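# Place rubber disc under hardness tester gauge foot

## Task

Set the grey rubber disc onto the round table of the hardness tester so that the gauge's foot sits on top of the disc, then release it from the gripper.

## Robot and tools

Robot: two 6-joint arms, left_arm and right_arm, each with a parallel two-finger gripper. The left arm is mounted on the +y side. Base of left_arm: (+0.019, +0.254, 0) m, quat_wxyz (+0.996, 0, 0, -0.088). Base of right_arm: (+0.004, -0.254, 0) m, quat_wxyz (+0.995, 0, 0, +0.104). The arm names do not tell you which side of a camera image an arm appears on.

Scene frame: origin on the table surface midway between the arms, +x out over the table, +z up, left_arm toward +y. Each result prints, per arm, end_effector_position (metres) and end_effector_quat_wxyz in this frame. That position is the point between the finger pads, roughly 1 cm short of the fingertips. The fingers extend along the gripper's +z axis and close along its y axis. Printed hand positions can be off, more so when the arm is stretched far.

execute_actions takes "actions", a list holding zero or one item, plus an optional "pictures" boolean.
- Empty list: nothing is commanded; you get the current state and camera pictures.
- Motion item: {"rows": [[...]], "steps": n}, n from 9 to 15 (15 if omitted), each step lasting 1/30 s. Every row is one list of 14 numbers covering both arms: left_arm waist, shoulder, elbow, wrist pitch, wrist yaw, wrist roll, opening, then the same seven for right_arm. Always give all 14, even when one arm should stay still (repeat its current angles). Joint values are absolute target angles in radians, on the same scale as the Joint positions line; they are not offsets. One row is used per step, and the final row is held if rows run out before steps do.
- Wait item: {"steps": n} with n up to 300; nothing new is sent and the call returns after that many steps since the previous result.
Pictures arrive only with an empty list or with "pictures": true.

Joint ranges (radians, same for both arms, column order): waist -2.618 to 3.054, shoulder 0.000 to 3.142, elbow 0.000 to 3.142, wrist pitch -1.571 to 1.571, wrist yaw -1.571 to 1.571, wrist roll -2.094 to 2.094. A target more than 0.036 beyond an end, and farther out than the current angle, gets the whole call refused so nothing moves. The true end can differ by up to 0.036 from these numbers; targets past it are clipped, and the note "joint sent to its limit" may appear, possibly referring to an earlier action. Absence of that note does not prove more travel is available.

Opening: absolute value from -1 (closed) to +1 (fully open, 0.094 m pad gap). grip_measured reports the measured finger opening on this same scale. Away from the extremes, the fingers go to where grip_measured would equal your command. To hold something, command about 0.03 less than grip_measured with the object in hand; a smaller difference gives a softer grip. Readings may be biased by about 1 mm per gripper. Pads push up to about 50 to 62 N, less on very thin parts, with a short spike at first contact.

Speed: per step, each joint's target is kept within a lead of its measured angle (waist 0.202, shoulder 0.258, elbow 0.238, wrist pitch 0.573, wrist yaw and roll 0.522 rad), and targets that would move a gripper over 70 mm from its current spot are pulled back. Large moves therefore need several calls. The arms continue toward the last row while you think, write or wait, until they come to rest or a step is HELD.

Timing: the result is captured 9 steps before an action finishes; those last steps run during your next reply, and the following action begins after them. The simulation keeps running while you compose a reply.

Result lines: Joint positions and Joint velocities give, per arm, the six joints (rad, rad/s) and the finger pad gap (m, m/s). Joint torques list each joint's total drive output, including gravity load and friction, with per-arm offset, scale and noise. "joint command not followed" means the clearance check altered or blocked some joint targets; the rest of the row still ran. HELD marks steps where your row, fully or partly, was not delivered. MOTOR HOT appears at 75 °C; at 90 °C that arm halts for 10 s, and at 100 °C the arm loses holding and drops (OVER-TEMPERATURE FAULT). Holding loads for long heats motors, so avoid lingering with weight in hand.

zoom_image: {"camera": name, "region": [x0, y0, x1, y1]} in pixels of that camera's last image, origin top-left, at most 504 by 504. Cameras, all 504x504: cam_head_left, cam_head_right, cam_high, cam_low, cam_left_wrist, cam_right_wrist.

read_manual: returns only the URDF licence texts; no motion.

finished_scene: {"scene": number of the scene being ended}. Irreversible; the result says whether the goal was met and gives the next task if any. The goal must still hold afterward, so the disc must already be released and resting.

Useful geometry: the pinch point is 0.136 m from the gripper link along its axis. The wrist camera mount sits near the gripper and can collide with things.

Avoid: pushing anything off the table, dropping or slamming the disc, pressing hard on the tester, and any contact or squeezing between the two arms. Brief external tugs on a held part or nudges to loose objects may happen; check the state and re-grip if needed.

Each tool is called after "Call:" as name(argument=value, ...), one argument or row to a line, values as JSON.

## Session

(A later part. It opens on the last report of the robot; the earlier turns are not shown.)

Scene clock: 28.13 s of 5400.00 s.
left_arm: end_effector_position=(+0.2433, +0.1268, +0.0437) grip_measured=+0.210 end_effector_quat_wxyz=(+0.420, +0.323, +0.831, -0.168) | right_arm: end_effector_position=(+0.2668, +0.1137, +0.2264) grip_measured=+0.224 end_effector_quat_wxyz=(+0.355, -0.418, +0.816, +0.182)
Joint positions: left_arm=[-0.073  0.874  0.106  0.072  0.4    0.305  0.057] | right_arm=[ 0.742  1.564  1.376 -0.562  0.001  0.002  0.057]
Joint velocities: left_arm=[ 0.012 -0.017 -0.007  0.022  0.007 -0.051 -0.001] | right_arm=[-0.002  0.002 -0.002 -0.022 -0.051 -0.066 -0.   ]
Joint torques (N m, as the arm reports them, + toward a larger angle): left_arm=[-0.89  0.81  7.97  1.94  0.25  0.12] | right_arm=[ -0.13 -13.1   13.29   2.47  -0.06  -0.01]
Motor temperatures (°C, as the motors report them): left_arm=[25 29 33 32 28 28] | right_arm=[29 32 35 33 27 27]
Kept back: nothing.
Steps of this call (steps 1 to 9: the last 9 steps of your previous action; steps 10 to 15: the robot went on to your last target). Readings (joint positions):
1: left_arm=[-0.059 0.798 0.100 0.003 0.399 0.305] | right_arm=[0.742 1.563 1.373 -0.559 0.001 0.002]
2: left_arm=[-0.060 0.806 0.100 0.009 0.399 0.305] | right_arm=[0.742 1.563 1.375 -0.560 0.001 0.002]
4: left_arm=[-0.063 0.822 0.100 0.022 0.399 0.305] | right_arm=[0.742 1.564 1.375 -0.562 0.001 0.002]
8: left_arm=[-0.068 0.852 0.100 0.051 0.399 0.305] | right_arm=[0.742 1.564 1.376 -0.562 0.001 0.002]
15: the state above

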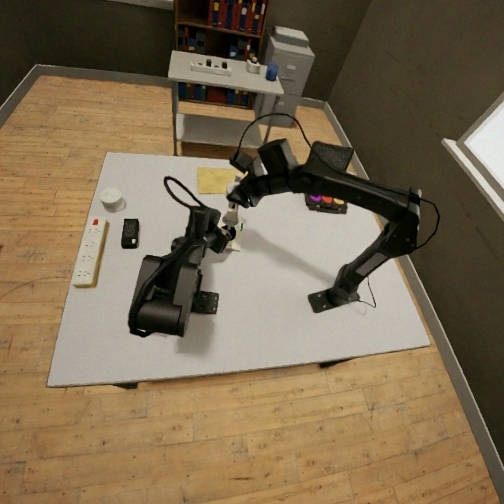

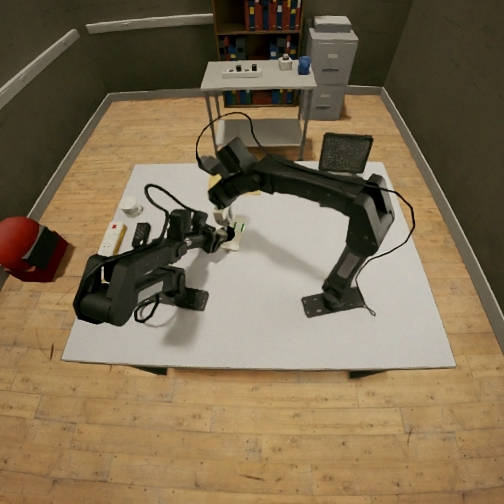

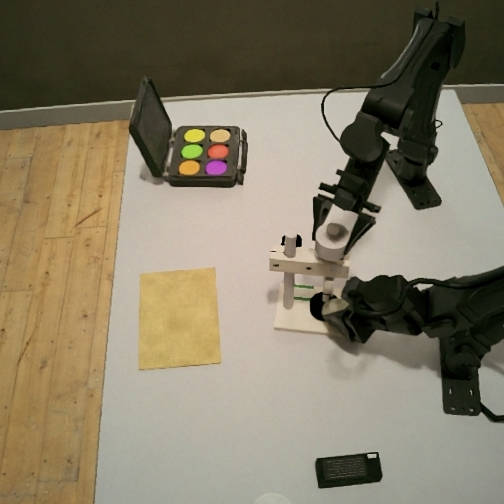

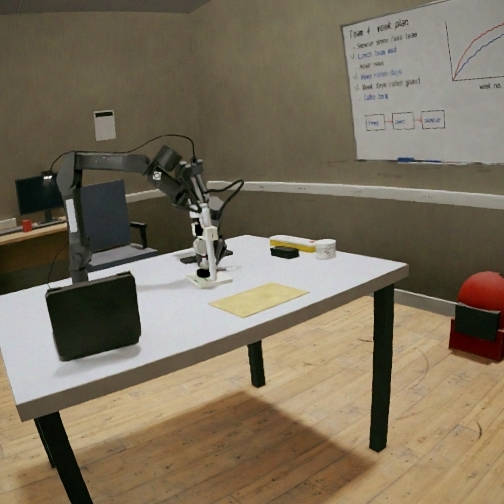

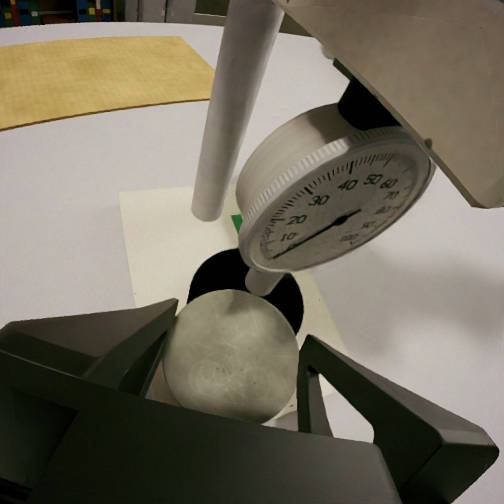

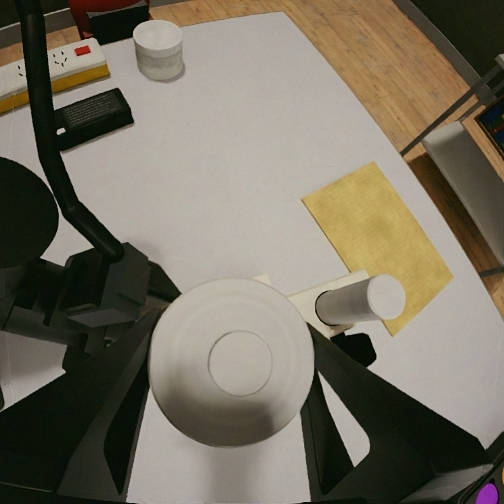

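Call:
execute_actions(
  actions=[
    {"rows":[[-0.084,0.893,0.139,0.1,0.405,0.315,0.16,0.74,1.485,1.47,-0.47,0,0,0.1],[-0.086,0.903,0.142,0.115,0.405,0.315,0.16,0.74,1.485,1.47,-0.47,0,0,0.1],[-0.088,0.914,0.144,0.125,0.405,0.315,0.16,0.74,1.485,1.47,-0.47,0,0,0.1],[-0.09,0.924,0.146,0.134,0.405,0.315,0.16,0.74,1.485,1.47,-0.47,0,0,0.1],[-0.093,0.935,0.148,0.143,0.405,0.315,0.16,0.74,1.485,1.47,-0.47,0,0,0.1],[-0.095,0.945,0.15,0.152,0.405,0.315,0.16,0.74,1.485,1.47,-0.47,0,0,0.1],[-0.097,0.956,0.153,0.161,0.405,0.315,0.16,0.74,1.485,1.47,-0.47,0,0,0.1],[-0.099,0.966,0.155,0.17,0.405,0.315,0.16,0.74,1.485,1.47,-0.47,0,0,0.1],[-0.101,0.977,0.157,0.179,0.405,0.315,0.16,0.74,1.485,1.47,-0.47,0,0,0.1],[-0.103,0.987,0.159,0.188,0.405,0.315,0.16,0.74,1.485,1.47,-0.47,0,0,0.1],[-0.105,0.998,0.162,0.197,0.405,0.315,0.16,0.74,1.485,1.47,-0.47,0,0,0.1],[-0.108,1.008,0.164,0.205,0.405,0.315,0.16,0.74,1.485,1.47,-0.47,0,0,0.1],[-0.11,1.019,0.166,0.212,0.405,0.315,0.16,0.74,1.485,1.47,-0.47,0,0,0.1],[-0.112,1.03,0.168,0.212,0.405,0.315,0.16,0.74,1.485,1.47,-0.47,0,0,0.1],[-0.114,1.04,0.17,0.212,0.405,0.315,0.16,0.74,1.485,1.47,-0.47,0,0,0.1]],"steps":15},
  ],
)

Call:
execute_actions(
  actions=[
    {"steps":15},
  ],
  pictures=true,
)

Call:
zoom_image(
  camera="cam_low",
  region=[170, 220, 240, 290],
)

Call:
zoom_image(
  camera="cam_head_left",
  region=[170, 170, 270, 270],
)

Scene clock: 29.60 s of 5400.00 s.
left_arm: end_effector_position=(+0.2470, +0.1235, +0.0440) grip_measured=+0.210 end_effector_quat_wxyz=(+0.421, +0.327, +0.829, -0.170) | right_arm: end_effector_position=(+0.2668, +0.1137, +0.2264) grip_measured=+0.224 end_effector_quat_wxyz=(+0.355, -0.418, +0.816, +0.182)
Joint positions: left_arm=[-0.082  0.918  0.114  0.112  0.4    0.305  0.057] | right_arm=[ 0.742  1.564  1.376 -0.562  0.001  0.002  0.057]
Joint velocities: left_arm=[-0.071  0.305  0.085  0.154 -0.051 -0.081 -0.   ] | right_arm=[-0.007  0.002 -0.012 -0.037 -0.051 -0.007  0.001]
Joint torques (N m, as the arm reports them, + toward a larger angle): left_arm=[-0.84  0.41  8.03  2.04  0.25  0.12] | right_arm=[ -0.13 -12.99  13.17   2.55  -0.06  -0.01]
Motor temperatures (°C, as the motors report them): left_arm=[25 29 33 32 28 28] | right_arm=[29 33 35 33 27 27]
Steps of this call (steps 1 to 15: the robot went on to your last target; steps 16 to 38: nothing new was sent; steps 39 to 44: the first 6 steps of this action). Readings (joint positions):
39: left_arm=[-0.073 0.876 0.106 0.078 0.400 0.305] | right_arm=[0.742 1.564 1.376 -0.562 0.001 0.002]
40: left_arm=[-0.073 0.880 0.106 0.084 0.400 0.305] | right_arm=[0.742 1.564 1.376 -0.562 0.001 0.002]
42: left_arm=[-0.077 0.896 0.108 0.098 0.400 0.305] | right_arm=[0.742 1.564 1.376 -0.562 0.001 0.002]
44: the state above

Scene clock: 30.10 s of 5400.00 s.
left_arm: end_effector_position=(+0.2563, +0.1148, +0.0439) grip_measured=+0.210 end_effector_quat_wxyz=(+0.421, +0.337, +0.824, -0.174) | right_arm: end_effector_position=(+0.2668, +0.1137, +0.2264) grip_measured=+0.224 end_effector_quat_wxyz=(+0.355, -0.418, +0.816, +0.182)
Joint positions: left_arm=[-0.105  1.03   0.141  0.201  0.4    0.305  0.057] | right_arm=[ 0.742  1.564  1.376 -0.562  0.001  0.002  0.057]
Joint velocities: left_arm=[ 0.002 -0.007  0.007  0.066  0.007  0.007 -0.002] | right_arm=[ 0.002  0.002 -0.007  0.022 -0.037  0.007  0.   ]
Joint torques (N m, as the arm reports them, + toward a larger angle): left_arm=[-0.77 -0.06  7.64  1.92  0.24  0.11] | right_arm=[ -0.14 -12.99  13.17   2.55  -0.05  -0.01]
Motor temperatures (°C, as the motors report them): left_arm=[25 29 34 32 28 28] | right_arm=[29 33 36 33 27 27]
Kept back: nothing.
Steps of this call (steps 1 to 9: the last 9 steps of your previous action; steps 10 to 15: the robot went on to your last target). Readings (joint positions):
1: left_arm=[-0.084 0.929 0.118 0.120 0.400 0.305] | right_arm=[0.742 1.564 1.376 -0.562 0.001 0.002]
2: left_arm=[-0.086 0.939 0.121 0.129 0.400 0.305] | right_arm=[0.742 1.564 1.376 -0.562 0.001 0.002]
4: left_arm=[-0.091 0.959 0.127 0.147 0.400 0.305] | right_arm=[0.742 1.564 1.376 -0.562 0.001 0.002]
8: left_arm=[-0.099 1.001 0.136 0.181 0.400 0.305] | right_arm=[0.742 1.564 1.376 -0.562 0.001 0.002]
15: the state above

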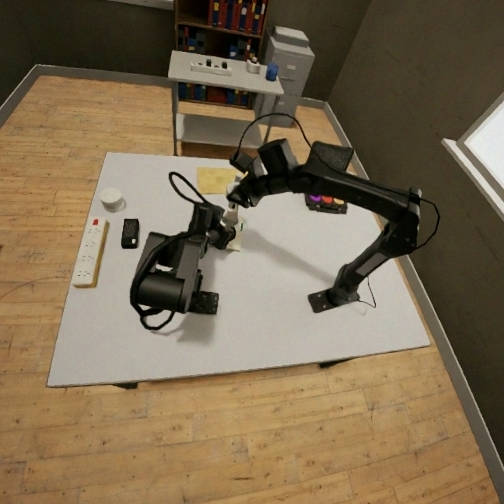

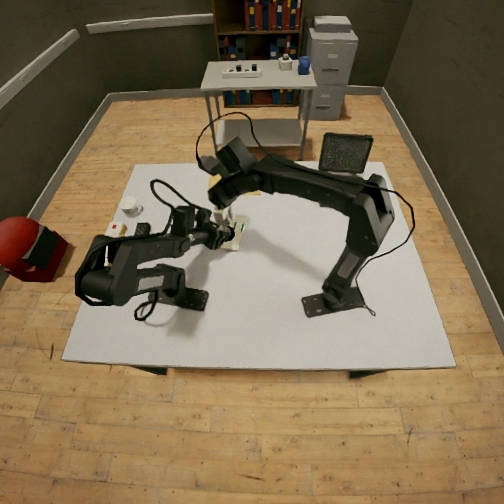

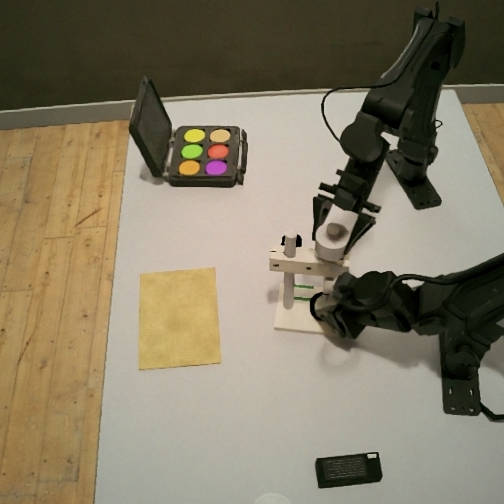

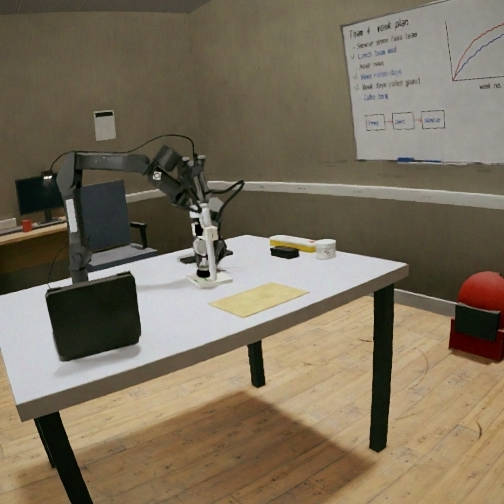

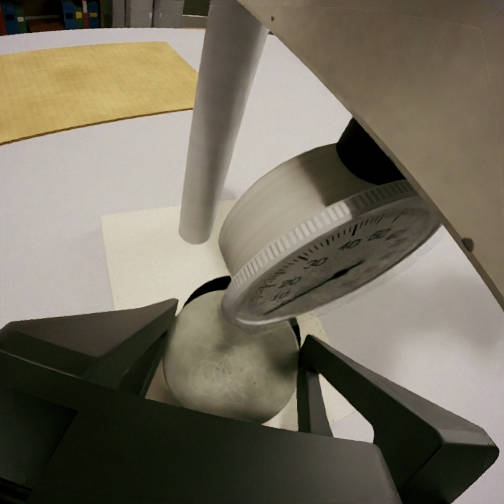

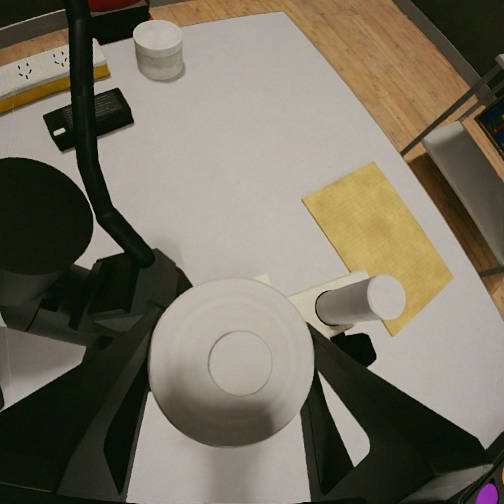

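Region (170, 220, 240, 290) of cam_low's 504x504 image, scaled by 7.200, with more detail than that image has.

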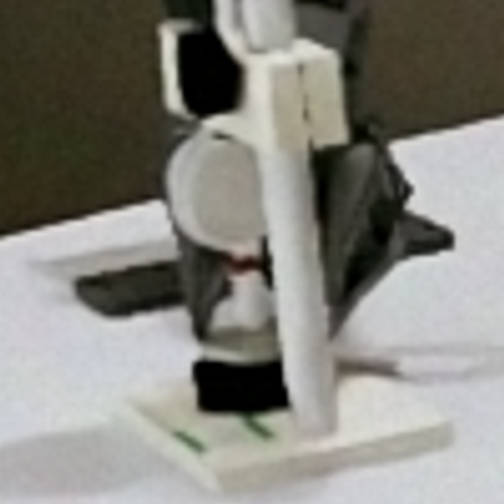

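Region (170, 170, 270, 270) of cam_head_left's 504x504 image, scaled by 5.040, with more detail than that image has.

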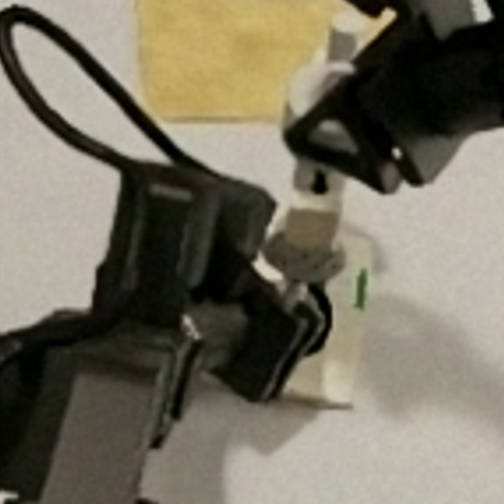

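Call:
execute_actions(
  actions=[],
)

Scene clock: 30.87 s of 5400.00 s.
left_arm: end_effector_position=(+0.2572, +0.1145, +0.0450) grip_measured=+0.210 end_effector_quat_wxyz=(+0.424, +0.337, +0.822, -0.174) | right_arm: end_effector_position=(+0.2668, +0.1137, +0.2264) grip_measured=+0.224 end_effector_quat_wxyz=(+0.355, -0.418, +0.816, +0.182)
Joint positions: left_arm=[-0.105  1.03   0.141  0.208  0.4    0.305  0.057] | right_arm=[ 0.742  1.564  1.376 -0.562  0.001  0.002  0.057]
Joint velocities: left_arm=[-0.007  0.002 -0.012 -0.007  0.022 -0.007 -0.   ] | right_arm=[ 0.002  0.002 -0.012  0.007 -0.037  0.022 -0.   ]
Joint torques (N m, as the arm reports them, + toward a larger angle): left_arm=[-0.75 -0.12  7.65  1.96  0.24  0.12] | right_arm=[ -0.13 -12.99  13.17   2.55  -0.05  -0.01]
Motor temperatures (°C, as the motors report them): left_arm=[25 29 34 32 28 28] | right_arm=[29 33 36 33 27 27]
Kept back: nothing.
Steps of this call (steps 1 to 15: the robot went on to your last target; steps 16 to 23: nothing new was sent). Readings (joint positions):
1: left_arm=[-0.105 1.030 0.141 0.203 0.400 0.305] | right_arm=[0.742 1.564 1.376 -0.562 0.001 0.002]
2: left_arm=[-0.105 1.030 0.141 0.204 0.400 0.305] | right_arm=[0.742 1.564 1.376 -0.562 0.001 0.002]
4: left_arm=[-0.105 1.030 0.141 0.205 0.400 0.305] | right_arm=[0.742 1.564 1.376 -0.562 0.001 0.002]
8: left_arm=[-0.105 1.030 0.141 0.207 0.400 0.305] | right_arm=[0.742 1.564 1.376 -0.562 0.001 0.002]
23: the state above
All arms were judged still, so your last target was given up. Only a new action makes them travel on or press farther. Fingers that are still opening or closing keep moving.

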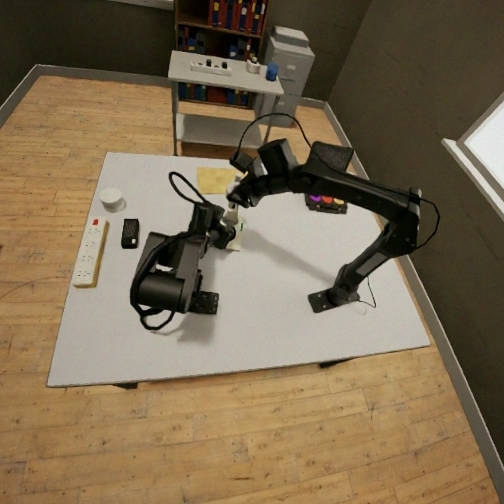

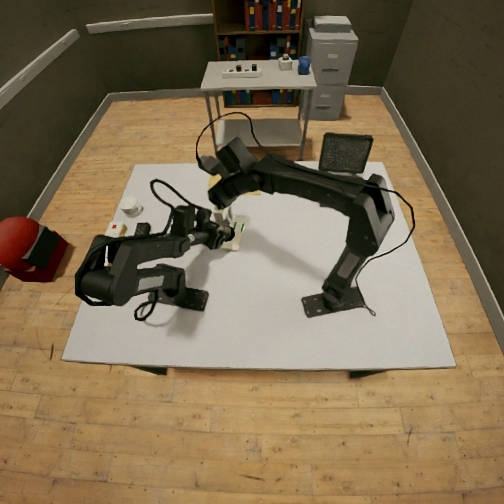

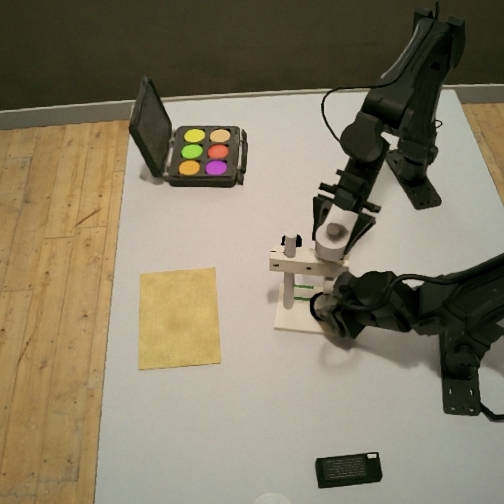

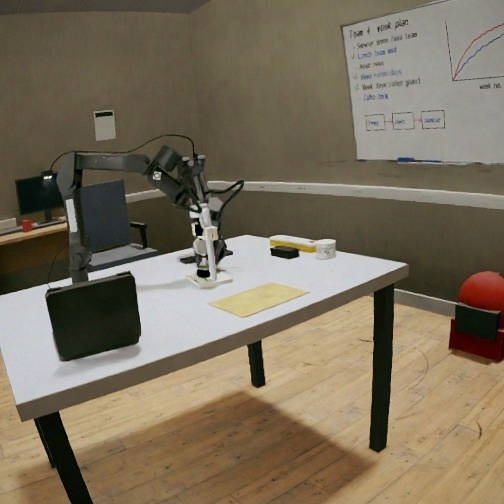

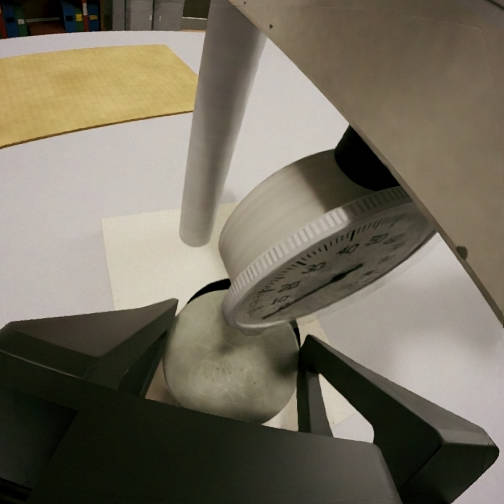

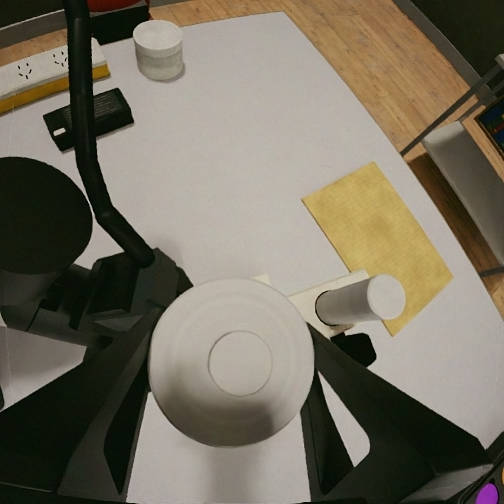

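Call:
execute_actions(
  actions=[
    {"rows":[[-0.114,1.045,0.171,0.22,0.405,0.315,0.16,0.74,1.485,1.47,-0.47,0,0,0.1],[-0.115,1.052,0.172,0.228,0.405,0.315,0.16,0.74,1.485,1.47,-0.47,0,0,0.1],[-0.115,1.06,0.174,0.236,0.405,0.315,0.16,0.74,1.485,1.47,-0.47,0,0,0.1],[-0.116,1.068,0.175,0.244,0.405,0.315,0.16,0.74,1.485,1.47,-0.47,0,0,0.1],[-0.116,1.076,0.176,0.252,0.405,0.315,0.16,0.74,1.485,1.47,-0.47,0,0,0.1],[-0.117,1.084,0.178,0.26,0.405,0.315,0.16,0.74,1.485,1.47,-0.47,0,0,0.1],[-0.117,1.092,0.179,0.268,0.405,0.315,0.16,0.74,1.485,1.47,-0.47,0,0,0.1],[-0.118,1.10,0.18,0.276,0.405,0.315,0.16,0.74,1.485,1.47,-0.47,0,0,0.1],[-0.118,1.108,0.181,0.283,0.405,0.315,0.16,0.74,1.485,1.47,-0.47,0,0,0.1],[-0.118,1.116,0.182,0.288,0.405,0.315,0.16,0.74,1.485,1.47,-0.47,0,0,0.1],[-0.118,1.123,0.183,0.288,0.405,0.315,0.16,0.74,1.485,1.47,-0.47,0,0,0.1],[-0.118,1.13,0.183,0.288,0.405,0.315,0.16,0.74,1.485,1.47,-0.47,0,0,0.1]],"steps":15},
  ],
)

Call:
execute_actions(
  actions=[
    {"steps":18},
  ],
  pictures=true,
)

Call:
zoom_image(
  camera="cam_low",
  region=[170,220,240,290],
)

Scene clock: 31.97 s of 5400.00 s.
left_arm: end_effector_position=(+0.2586, +0.1140, +0.0424) grip_measured=+0.210 end_effector_quat_wxyz=(+0.422, +0.337, +0.823, -0.174) | right_arm: end_effector_position=(+0.2668, +0.1137, +0.2264) grip_measured=+0.224 end_effector_quat_wxyz=(+0.355, -0.418, +0.816, +0.182)
Joint positions: left_arm=[-0.105  1.059  0.141  0.233  0.4    0.305  0.057] | right_arm=[ 0.742  1.564  1.376 -0.562  0.001  0.002  0.057]
Joint velocities: left_arm=[ 0.002  0.144 -0.002  0.11   0.095 -0.022 -0.001] | right_arm=[ 0.002  0.002  0.002  0.037 -0.022 -0.095 -0.001]
Joint torques (N m, as the arm reports them, + toward a larger angle): left_arm=[-0.94 -0.22  8.12  1.94  0.06  0.13] | right_arm=[ -0.13 -12.99  13.17   2.55  -0.06  -0.01]
Motor temperatures (°C, as the motors report them): left_arm=[25 29 34 32 28 28] | right_arm=[29 33 36 33 27 27]
Steps of this call (steps 1 to 27: nothing new was sent; steps 28 to 33: the first 6 steps of this action). Readings (joint positions):
28: left_arm=[-0.105 1.030 0.141 0.208 0.400 0.305] | right_arm=[0.742 1.564 1.376 -0.562 0.001 0.002]
29: left_arm=[-0.105 1.032 0.141 0.211 0.400 0.305] | right_arm=[0.742 1.564 1.376 -0.562 0.001 0.002]
31: left_arm=[-0.105 1.043 0.141 0.221 0.400 0.305] | right_arm=[0.742 1.564 1.376 -0.562 0.001 0.002]
33: the state above

Scene clock: 32.57 s of 5400.00 s.
left_arm: end_effector_position=(+0.2648, +0.1103, +0.0425) grip_measured=+0.210 end_effector_quat_wxyz=(+0.425, +0.340, +0.820, -0.177) | right_arm: end_effector_position=(+0.2668, +0.1137, +0.2264) grip_measured=+0.224 end_effector_quat_wxyz=(+0.355, -0.418, +0.816, +0.182)
Joint positions: left_arm=[-0.109  1.117  0.156  0.282  0.405  0.305  0.057] | right_arm=[ 0.742  1.564  1.376 -0.562  0.001  0.002  0.057]
Joint velocities: left_arm=[-0.012  0.002 -0.007  0.051  0.007  0.037 -0.   ] | right_arm=[-0.002 -0.002 -0.017  0.022  0.022 -0.022  0.   ]
Joint torques (N m, as the arm reports them, + toward a larger angle): left_arm=[-0.73 -0.3   7.27  1.99  0.19  0.12] | right_arm=[ -0.13 -12.98  13.17   2.55  -0.06  -0.01]
Motor temperatures (°C, as the motors report them): left_arm=[25 28 34 32 28 28] | right_arm=[29 33 36 33 27 27]
Kept back: nothing.
Steps of this call (steps 1 to 9: the last 9 steps of your previous action; steps 10 to 18: the robot went on to your last target). Readings (joint positions):
1: left_arm=[-0.105 1.064 0.142 0.240 0.401 0.305] | right_arm=[0.742 1.564 1.376 -0.562 0.001 0.002]
2: left_arm=[-0.106 1.071 0.144 0.245 0.401 0.305] | right_arm=[0.742 1.564 1.376 -0.562 0.001 0.002]
4: left_arm=[-0.108 1.090 0.150 0.259 0.401 0.305] | right_arm=[0.742 1.564 1.376 -0.562 0.001 0.002]
8: left_arm=[-0.109 1.113 0.156 0.277 0.404 0.305] | right_arm=[0.742 1.564 1.376 -0.562 0.001 0.002]
18: the state above

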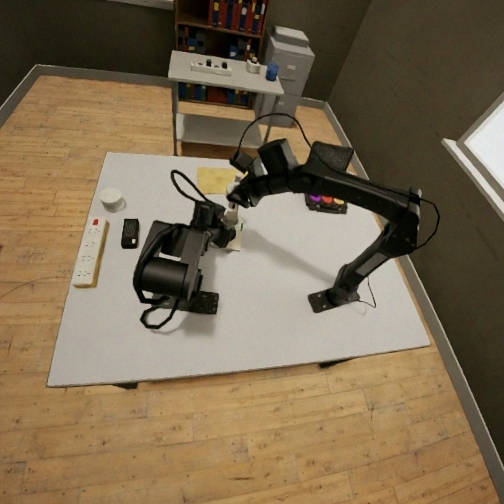

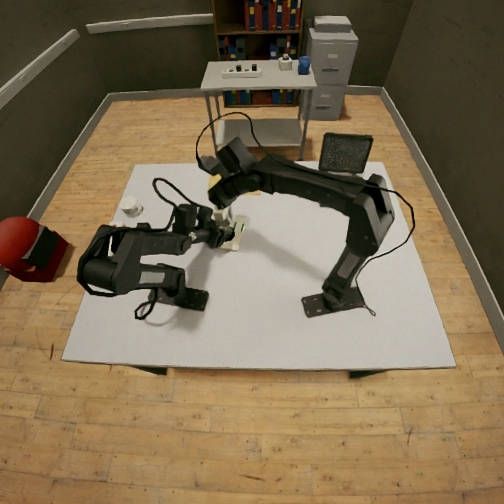

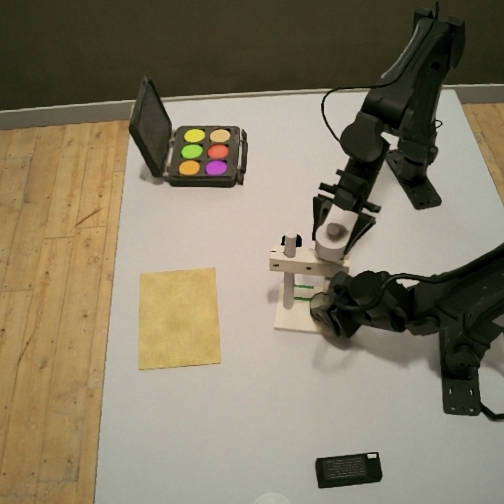

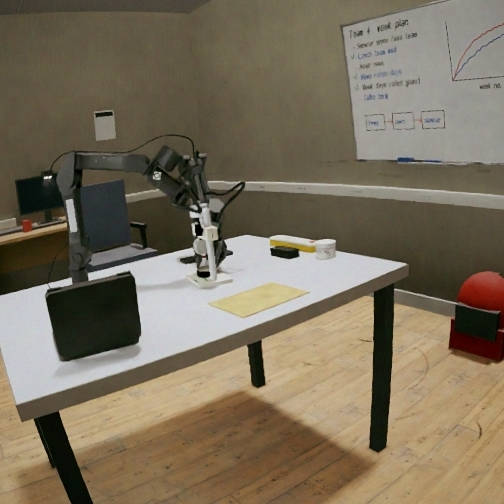

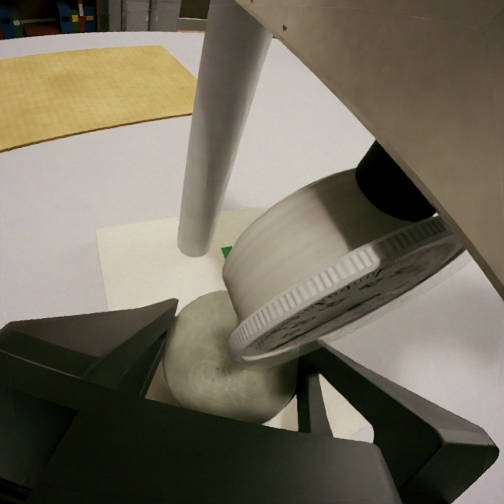

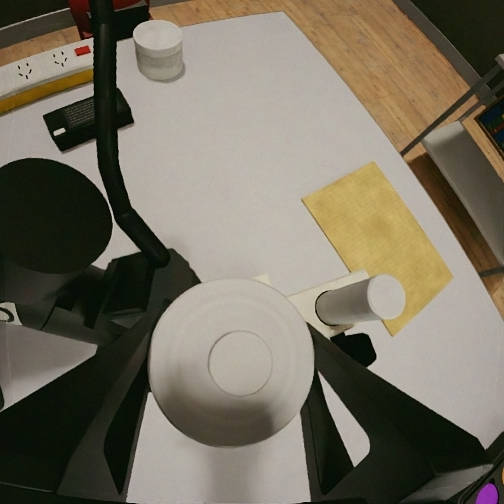

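Region (170, 220, 240, 290) of cam_low's 504x504 image, scaled by 7.200, with more detail than that image has.

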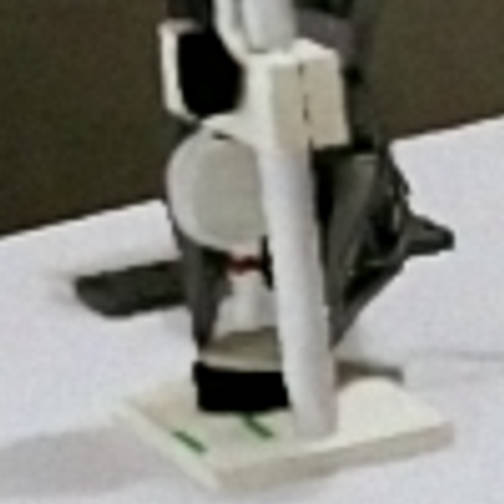

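Call:
execute_actions(
  actions=[
    {"rows":[[-0.118,1.13,0.183,0.288,0.405,0.315,0.21,0.74,1.485,1.47,-0.47,0,0,0.1],[-0.118,1.13,0.183,0.288,0.405,0.315,0.25,0.74,1.485,1.47,-0.47,0,0,0.1],[-0.118,1.13,0.183,0.288,0.405,0.315,0.3,0.74,1.485,1.47,-0.47,0,0,0.1],[-0.118,1.13,0.183,0.288,0.405,0.315,0.35,0.74,1.485,1.47,-0.47,0,0,0.1],[-0.118,1.13,0.183,0.288,0.405,0.315,0.4,0.74,1.485,1.47,-0.47,0,0,0.1],[-0.115,1.125,0.18,0.285,0.405,0.315,0.45,0.74,1.485,1.47,-0.47,0,0,0.1],[-0.112,1.12,0.177,0.28,0.405,0.315,0.5,0.74,1.485,1.47,-0.47,0,0,0.1],[-0.109,1.11,0.174,0.27,0.405,0.315,0.5,0.74,1.485,1.47,-0.47,0,0,0.1],[-0.106,1.10,0.171,0.26,0.405,0.315,0.5,0.74,1.485,1.47,-0.47,0,0,0.1],[-0.103,1.085,0.168,0.248,0.405,0.315,0.5,0.74,1.485,1.47,-0.47,0,0,0.1],[-0.10,1.07,0.165,0.236,0.405,0.315,0.5,0.74,1.485,1.47,-0.47,0,0,0.1],[-0.097,1.055,0.162,0.224,0.405,0.315,0.5,0.74,1.485,1.47,-0.47,0,0,0.1],[-0.094,1.04,0.159,0.21,0.405,0.315,0.5,0.74,1.485,1.47,-0.47,0,0,0.1],[-0.091,1.02,0.155,0.195,0.405,0.315,0.5,0.74,1.485,1.47,-0.47,0,0,0.1],[-0.088,1.0,0.151,0.18,0.405,0.315,0.5,0.74,1.485,1.47,-0.47,0,0,0.1]],"steps":15},
  ],
)

Call:
execute_actions(
  actions=[
    {"rows":[[-0.085,0.98,0.147,0.163,0.405,0.315,0.5,0.74,1.485,1.47,-0.47,0,0,0.1],[-0.082,0.96,0.143,0.146,0.405,0.315,0.5,0.74,1.485,1.47,-0.47,0,0,0.1],[-0.079,0.94,0.139,0.129,0.405,0.315,0.5,0.74,1.485,1.47,-0.47,0,0,0.1],[-0.076,0.92,0.135,0.112,0.405,0.315,0.5,0.74,1.485,1.47,-0.47,0,0,0.1],[-0.073,0.9,0.131,0.095,0.405,0.315,0.5,0.74,1.485,1.47,-0.47,0,0,0.1],[-0.07,0.88,0.127,0.078,0.405,0.315,0.5,0.74,1.485,1.47,-0.47,0,0,0.1],[-0.066,0.86,0.123,0.06,0.405,0.315,0.5,0.74,1.485,1.47,-0.47,0,0,0.1],[-0.062,0.84,0.119,0.042,0.405,0.315,0.5,0.74,1.485,1.47,-0.47,0,0,0.1],[-0.058,0.82,0.115,0.024,0.405,0.315,0.5,0.74,1.485,1.47,-0.47,0,0,0.1],[-0.054,0.8,0.111,0.006,0.405,0.315,0.5,0.74,1.485,1.47,-0.47,0,0,0.1],[-0.05,0.78,0.107,-0.012,0.405,0.315,0.5,0.74,1.485,1.47,-0.47,0,0,0.1],[-0.046,0.76,0.103,-0.03,0.405,0.315,0.5,0.74,1.485,1.47,-0.47,0,0,0.1],[-0.042,0.74,0.1,-0.04,0.405,0.315,0.5,0.74,1.485,1.47,-0.47,0,0,0.1]],"steps":13},
  ],
)

Call:
execute_actions(
  actions=[
    {"steps":13},
  ],
  pictures=true,
)

Scene clock: 34.43 s of 5400.00 s.
left_arm: end_effector_position=(+0.2652, +0.1102, +0.0430) grip_measured=+0.426 end_effector_quat_wxyz=(+0.426, +0.340, +0.820, -0.177) | right_arm: end_effector_position=(+0.2668, +0.1137, +0.2264) grip_measured=+0.224 end_effector_quat_wxyz=(+0.355, -0.418, +0.816, +0.182)
Joint positions: left_arm=[-0.109  1.117  0.156  0.285  0.405  0.305  0.067] | right_arm=[ 0.742  1.564  1.376 -0.562  0.001  0.002  0.057]
Joint velocities: left_arm=[-0.007 -0.002 -0.017 -0.037 -0.022  0.066  0.045] | right_arm=[ 0.002  0.007  0.007  0.066 -0.022 -0.081 -0.   ]
Joint torques (N m, as the arm reports them, + toward a larger angle): left_arm=[-0.5  -0.83  7.25  1.86  0.19  0.1 ] | right_arm=[ -0.12 -12.99  13.17   2.55  -0.06  -0.01]
Motor temperatures (°C, as the motors report them): left_arm=[25 28 34 32 28 28] | right_arm=[29 34 37 34 27 27]
Steps of this call (steps 1 to 15: the robot went on to your last target; steps 16 to 50: nothing new was sent; steps 51 to 56: the first 6 steps of this action). Readings (joint positions):
51: left_arm=[-0.109 1.117 0.156 0.283 0.405 0.305] | right_arm=[0.742 1.564 1.376 -0.562 0.001 0.002]
52: left_arm=[-0.109 1.117 0.156 0.283 0.405 0.305] | right_arm=[0.742 1.564 1.376 -0.562 0.001 0.002]
54: left_arm=[-0.109 1.117 0.156 0.284 0.405 0.305] | right_arm=[0.742 1.564 1.376 -0.562 0.001 0.002]
56: the state above

Scene clock: 34.87 s of 5400.00 s.
left_arm: end_effector_position=(+0.2641, +0.1159, +0.0622) grip_measured=+0.498 end_effector_quat_wxyz=(+0.449, +0.333, +0.811, -0.170) | right_arm: end_effector_position=(+0.2668, +0.1137, +0.2264) grip_measured=+0.224 end_effector_quat_wxyz=(+0.355, -0.418, +0.816, +0.182)
Joint positions: left_arm=[-0.09   0.972  0.156  0.19   0.405  0.305  0.07 ] | right_arm=[ 0.742  1.564  1.376 -0.562  0.001  0.002  0.057]
Joint velocities: left_arm=[ 0.09  -0.589  0.002 -0.359 -0.022 -0.022 -0.   ] | right_arm=[-0.007  0.007 -0.007 -0.022 -0.022 -0.066  0.   ]
Joint torques (N m, as the arm reports them, + toward a larger angle): left_arm=[ 0.68 -2.04  4.47  1.75  0.15  0.11] | right_arm=[ -0.13 -12.98  13.17   2.55  -0.05  -0.01]
Motor temperatures (°C, as the motors report them): left_arm=[25 28 34 32 28 28] | right_arm=[29 34 37 34 27 27]
Steps of this call (steps 1 to 9: the last 9 steps of your previous action; steps 10 to 13: the first 4 steps of this action). Readings (joint positions):
10: left_arm=[-0.099 1.033 0.156 0.228 0.405 0.305] | right_arm=[0.742 1.564 1.376 -0.562 0.001 0.002]
11: left_arm=[-0.096 1.013 0.156 0.217 0.405 0.305] | right_arm=[0.742 1.564 1.376 -0.562 0.001 0.002]
13: the state above

Scene clock: 35.30 s of 5400.00 s.
left_arm: end_effector_position=(+0.2468, +0.1306, +0.0633) grip_measured=+0.498 end_effector_quat_wxyz=(+0.448, +0.317, +0.820, -0.162) | right_arm: end_effector_position=(+0.2668, +0.1137, +0.2264) grip_measured=+0.224 end_effector_quat_wxyz=(+0.355, -0.418, +0.816, +0.182)
Joint positions: left_arm=[-0.051  0.761  0.12   0.006  0.405  0.305  0.07 ] | right_arm=[ 0.742  1.564  1.376 -0.562  0.001  0.002  0.057]
Joint velocities: left_arm=[ 0.007  0.002 -0.007 -0.242  0.081  0.037 -0.   ] | right_arm=[ 0.007  0.007 -0.007  0.037 -0.007  0.007 -0.   ]
Joint torques (N m, as the arm reports them, + toward a larger angle): left_arm=[ 0.69 -1.14  4.96  1.77  0.18  0.12] | right_arm=[ -0.13 -13.    13.18   2.55  -0.05  -0.01]
Motor temperatures (°C, as the motors report them): left_arm=[25 28 34 32 28 28] | right_arm=[29 34 37 34 27 27]
Kept back: nothing.
Steps of this call (steps 1 to 9: the last 9 steps of your previous action; steps 10 to 13: the robot went on to your last target). Readings (joint positions):
1: left_arm=[-0.087 0.952 0.156 0.176 0.405 0.305] | right_arm=[0.742 1.564 1.376 -0.562 0.001 0.002]
2: left_arm=[-0.084 0.932 0.156 0.161 0.405 0.305] | right_arm=[0.742 1.564 1.376 -0.562 0.001 0.002]
4: left_arm=[-0.077 0.892 0.152 0.134 0.405 0.305] | right_arm=[0.742 1.564 1.376 -0.562 0.001 0.002]
8: left_arm=[-0.062 0.812 0.133 0.066 0.405 0.305] | right_arm=[0.742 1.564 1.376 -0.562 0.001 0.002]
13: the state above

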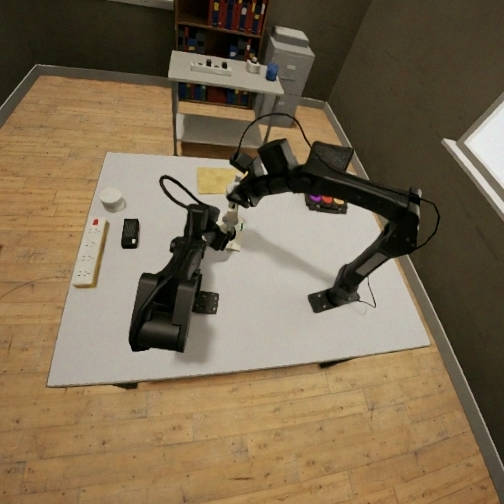

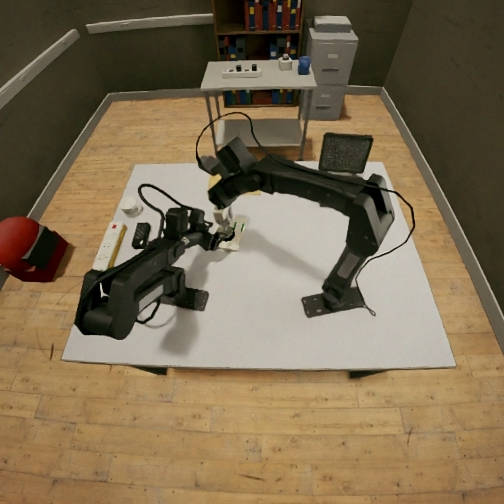

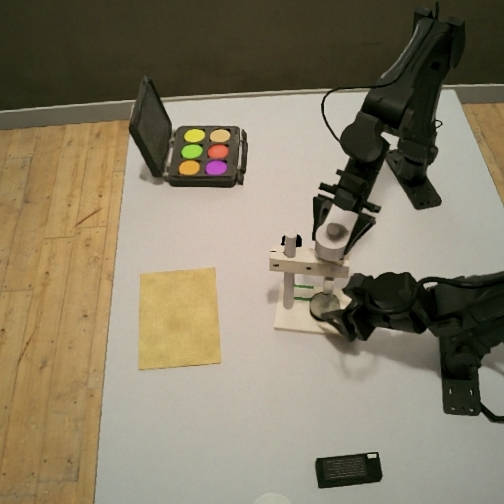

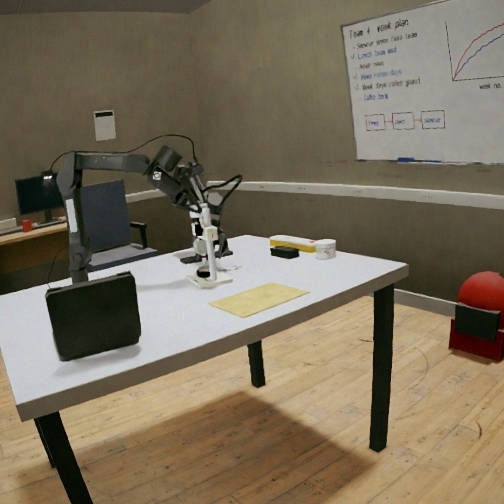

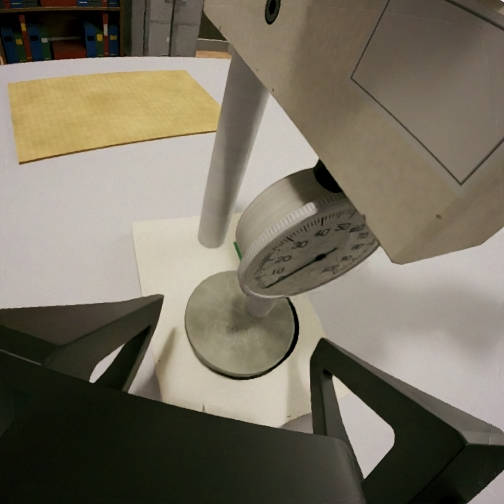

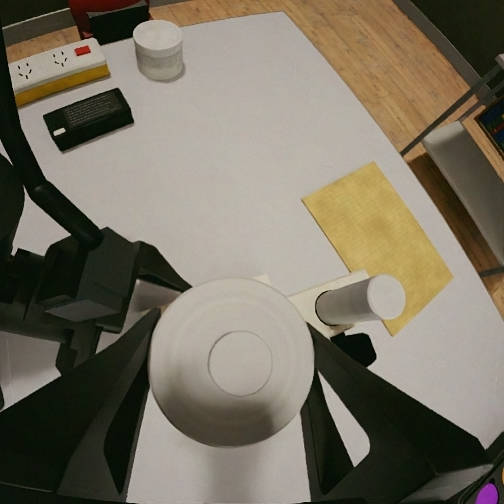

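Call:
execute_actions(
  actions=[
    {"rows":[[-0.038,0.72,0.1,-0.07,0.405,0.315,0.5,0.74,1.487,1.464,-0.47,0,0,0.1],[-0.034,0.7,0.1,-0.1,0.405,0.315,0.5,0.74,1.489,1.458,-0.47,0,0,0.1],[-0.03,0.675,0.1,-0.13,0.405,0.315,0.5,0.74,1.491,1.452,-0.47,0,0,0.1],[-0.026,0.65,0.1,-0.16,0.405,0.315,0.5,0.74,1.493,1.446,-0.47,0,0,0.1],[-0.022,0.625,0.1,-0.19,0.405,0.315,0.5,0.74,1.495,1.44,-0.47,0,0,0.1],[-0.018,0.6,0.1,-0.22,0.405,0.315,0.5,0.74,1.497,1.435,-0.47,0,0,0.1],[-0.014,0.575,0.1,-0.25,0.405,0.315,0.5,0.74,1.499,1.43,-0.47,0,0,0.1],[-0.01,0.55,0.1,-0.275,0.405,0.315,0.5,0.74,1.501,1.425,-0.47,0,0,0.1],[-0.005,0.525,0.1,-0.3,0.405,0.315,0.5,0.74,1.503,1.42,-0.47,0,0,0.1],[0,0.5,0.1,-0.325,0.405,0.315,0.5,0.74,1.505,1.415,-0.47,0,0,0.1],[0.005,0.475,0.1,-0.35,0.405,0.315,0.5,0.74,1.507,1.41,-0.47,0,0,0.1],[0.01,0.45,0.1,-0.37,0.405,0.315,0.5,0.74,1.509,1.405,-0.47,0,0,0.1],[0.015,0.425,0.1,-0.39,0.405,0.315,0.5,0.74,1.511,1.4,-0.47,0,0,0.1],[0.02,0.4,0.1,-0.41,0.405,0.315,0.5,0.74,1.513,1.395,-0.47,0,0,0.1],[0.025,0.38,0.1,-0.43,0.405,0.315,0.5,0.74,1.515,1.39,-0.47,0,0,0.1]],"steps":15},
  ],
)

Call:
execute_actions(
  actions=[
    {"rows":[[0.03,0.36,0.1,-0.44,0.405,0.315,0.5,0.74,1.517,1.386,-0.47,0,0,0.1],[0.035,0.345,0.1,-0.45,0.405,0.315,0.5,0.74,1.519,1.382,-0.47,0,0,0.1],[0.04,0.33,0.1,-0.46,0.405,0.315,0.5,0.74,1.521,1.378,-0.47,0,0,0.1],[0.045,0.32,0.1,-0.46,0.405,0.315,0.5,0.74,1.523,1.374,-0.472,0,0,0.1],[0.05,0.32,0.1,-0.46,0.405,0.315,0.5,0.74,1.525,1.37,-0.474,0,0,0.1],[0.05,0.32,0.1,-0.46,0.405,0.315,0.5,0.74,1.527,1.366,-0.476,0,0,0.1],[0.05,0.32,0.1,-0.46,0.405,0.315,0.5,0.74,1.529,1.362,-0.478,0,0,0.1],[0.05,0.32,0.1,-0.46,0.405,0.315,0.5,0.74,1.531,1.358,-0.48,0,0,0.1],[0.05,0.32,0.1,-0.46,0.405,0.315,0.5,0.74,1.533,1.354,-0.482,0,0,0.1],[0.05,0.32,0.1,-0.46,0.405,0.315,0.5,0.74,1.535,1.35,-0.484,0,0,0.1],[0.05,0.32,0.1,-0.46,0.405,0.315,0.5,0.74,1.537,1.346,-0.486,0,0,0.1],[0.05,0.32,0.1,-0.46,0.405,0.315,0.5,0.74,1.539,1.342,-0.488,0,0,0.1],[0.05,0.32,0.1,-0.46,0.405,0.315,0.5,0.74,1.541,1.338,-0.49,0,0,0.1],[0.05,0.32,0.1,-0.46,0.405,0.315,0.5,0.74,1.543,1.334,-0.492,0,0,0.1],[0.05,0.32,0.1,-0.46,0.405,0.315,0.5,0.74,1.545,1.33,-0.494,0,0,0.1]],"steps":15},
  ],
)

Call:
execute_actions(
  actions=[
    {"steps":15},
  ],
  pictures=true,
)

Scene clock: 37.93 s of 5400.00 s.
left_arm: end_effector_position=(+0.2384, +0.1369, +0.0638) grip_measured=+0.498 end_effector_quat_wxyz=(+0.443, +0.310, +0.826, -0.159) | right_arm: end_effector_position=(+0.2668, +0.1137, +0.2264) grip_measured=+0.224 end_effector_quat_wxyz=(+0.355, -0.418, +0.816, +0.182)
Joint positions: left_arm=[-0.034  0.663  0.12  -0.109  0.405  0.305  0.07 ] | right_arm=[ 0.742  1.564  1.376 -0.562  0.001  0.002  0.057]
Joint velocities: left_arm=[ 0.11  -0.745 -0.012 -0.564  0.051 -0.066  0.001] | right_arm=[-0.007  0.022 -0.007  0.037 -0.051 -0.022 -0.   ]
Joint torques (N m, as the arm reports them, + toward a larger angle): left_arm=[ 0.44 -0.58  5.13  1.76  0.15  0.12] | right_arm=[ -0.14 -12.68  11.28   2.65  -0.06  -0.01]
Motor temperatures (°C, as the motors report them): left_arm=[25 28 34 32 28 28] | right_arm=[29 35 38 34 27 27]
Steps of this call (steps 1 to 30: the robot went on to your last target; steps 31 to 73: nothing new was sent; steps 74 to 79: the first 6 steps of this action). Readings (joint positions):
74: left_arm=[-0.051 0.758 0.120 -0.026 0.405 0.305] | right_arm=[0.742 1.564 1.376 -0.562 0.001 0.002]
75: left_arm=[-0.049 0.748 0.120 -0.036 0.405 0.305] | right_arm=[0.742 1.564 1.376 -0.562 0.001 0.002]
77: left_arm=[-0.042 0.712 0.120 -0.069 0.405 0.305] | right_arm=[0.742 1.564 1.376 -0.562 0.001 0.002]
79: the state above

Scene clock: 38.43 s of 5400.00 s.
left_arm: end_effector_position=(+0.2204, +0.1562, +0.0735) grip_measured=+0.498 end_effector_quat_wxyz=(+0.457, +0.281, +0.832, -0.142) | right_arm: end_effector_position=(+0.2666, +0.1135, +0.2158) grip_measured=+0.224 end_effector_quat_wxyz=(+0.351, -0.419, +0.818, +0.180)
Joint positions: left_arm=[ 0.037  0.345  0.12  -0.406  0.405  0.305  0.07 ] | right_arm=[ 0.742  1.569  1.346 -0.538  0.001  0.002  0.057]
Joint velocities: left_arm=[ 0.09  -0.134  0.007 -0.198 -0.007  0.007  0.   ] | right_arm=[-0.012  0.007 -0.042  0.051 -0.037  0.022 -0.001]
Joint torques (N m, as the arm reports them, + toward a larger angle): left_arm=[0.5  1.02 5.15 1.75 0.18 0.12] | right_arm=[ -0.12 -10.69   8.5    2.26  -0.07  -0.03]
Motor temperatures (°C, as the motors report them): left_arm=[25 28 34 32 28 28] | right_arm=[29 35 38 34 27 27]
Steps of this call (steps 1 to 9: the last 9 steps of your previous action; steps 10 to 15: the first 6 steps of this action). Readings (joint positions):
10: left_arm=[0.012 0.415 0.120 -0.340 0.405 0.305] | right_arm=[0.742 1.564 1.363 -0.552 0.001 0.002]
11: left_arm=[0.017 0.395 0.120 -0.358 0.405 0.305] | right_arm=[0.742 1.564 1.358 -0.548 0.001 0.002]
13: left_arm=[0.028 0.362 0.120 -0.388 0.405 0.305] | right_arm=[0.742 1.567 1.351 -0.543 0.001 0.002]
15: the state above

Scene clock: 38.93 s of 5400.00 s.
left_arm: end_effector_position=(+0.2161, +0.1576, +0.0677) grip_measured=+0.498 end_effector_quat_wxyz=(+0.444, +0.278, +0.840, -0.143) | right_arm: end_effector_position=(+0.2667, +0.1136, +0.2135) grip_measured=+0.224 end_effector_quat_wxyz=(+0.351, -0.419, +0.818, +0.180)
Joint positions: left_arm=[ 0.041  0.342  0.12  -0.441  0.405  0.305  0.07 ] | right_arm=[ 0.742  1.569  1.337 -0.529  0.001  0.002  0.057]
Joint velocities: left_arm=[ 0.007  0.007 -0.007 -0.051 -0.037 -0.081 -0.002] | right_arm=[-0.012 -0.007 -0.007 -0.051 -0.066 -0.037 -0.001]
Joint torques (N m, as the arm reports them, + toward a larger angle): left_arm=[0.7  0.48 5.17 1.78 0.19 0.12] | right_arm=[-0.15 -9.06  6.32  2.05 -0.06 -0.01]
Motor temperatures (°C, as the motors report them): left_arm=[25 28 34 32 28 28] | right_arm=[29 35 38 34 27 27]
Kept back: nothing.
Steps of this call (steps 1 to 9: the last 9 steps of your previous action; steps 10 to 15: the robot went on to your last target). Readings (joint positions):
1: left_arm=[0.039 0.342 0.120 -0.413 0.405 0.305] | right_arm=[0.742 1.569 1.346 -0.538 0.001 0.002]
2: left_arm=[0.040 0.342 0.120 -0.418 0.405 0.305] | right_arm=[0.742 1.569 1.346 -0.538 0.001 0.002]
4: left_arm=[0.041 0.342 0.120 -0.428 0.405 0.305] | right_arm=[0.742 1.569 1.344 -0.536 0.001 0.002]
8: left_arm=[0.041 0.342 0.120 -0.436 0.405 0.305] | right_arm=[0.742 1.569 1.338 -0.530 0.001 0.002]
15: the state above

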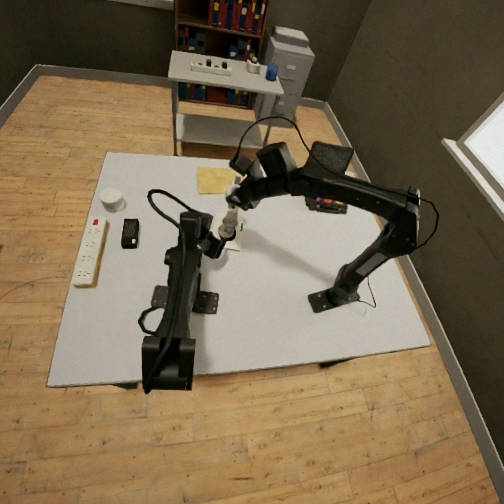

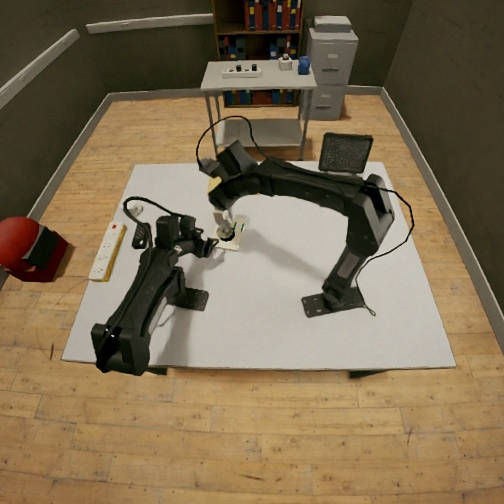

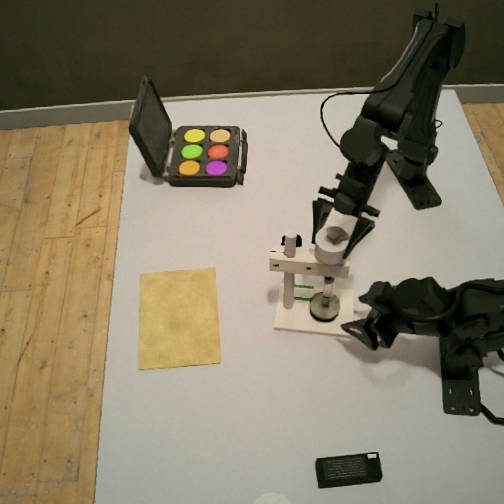

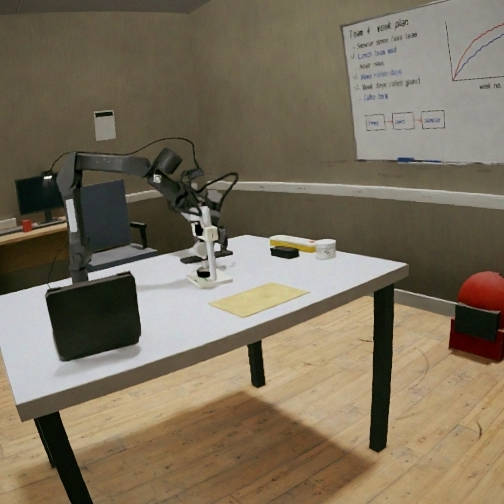

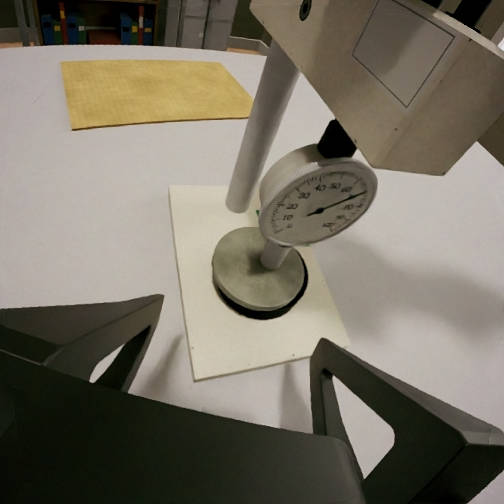

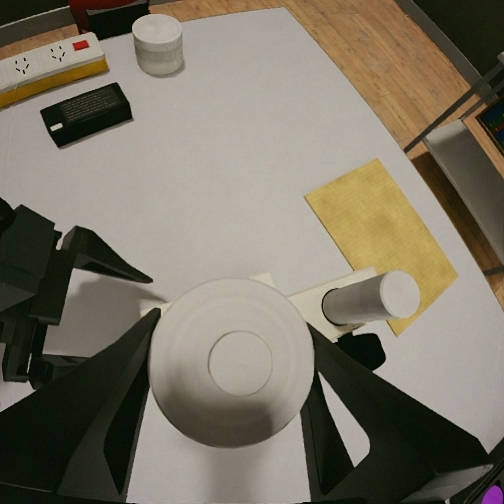

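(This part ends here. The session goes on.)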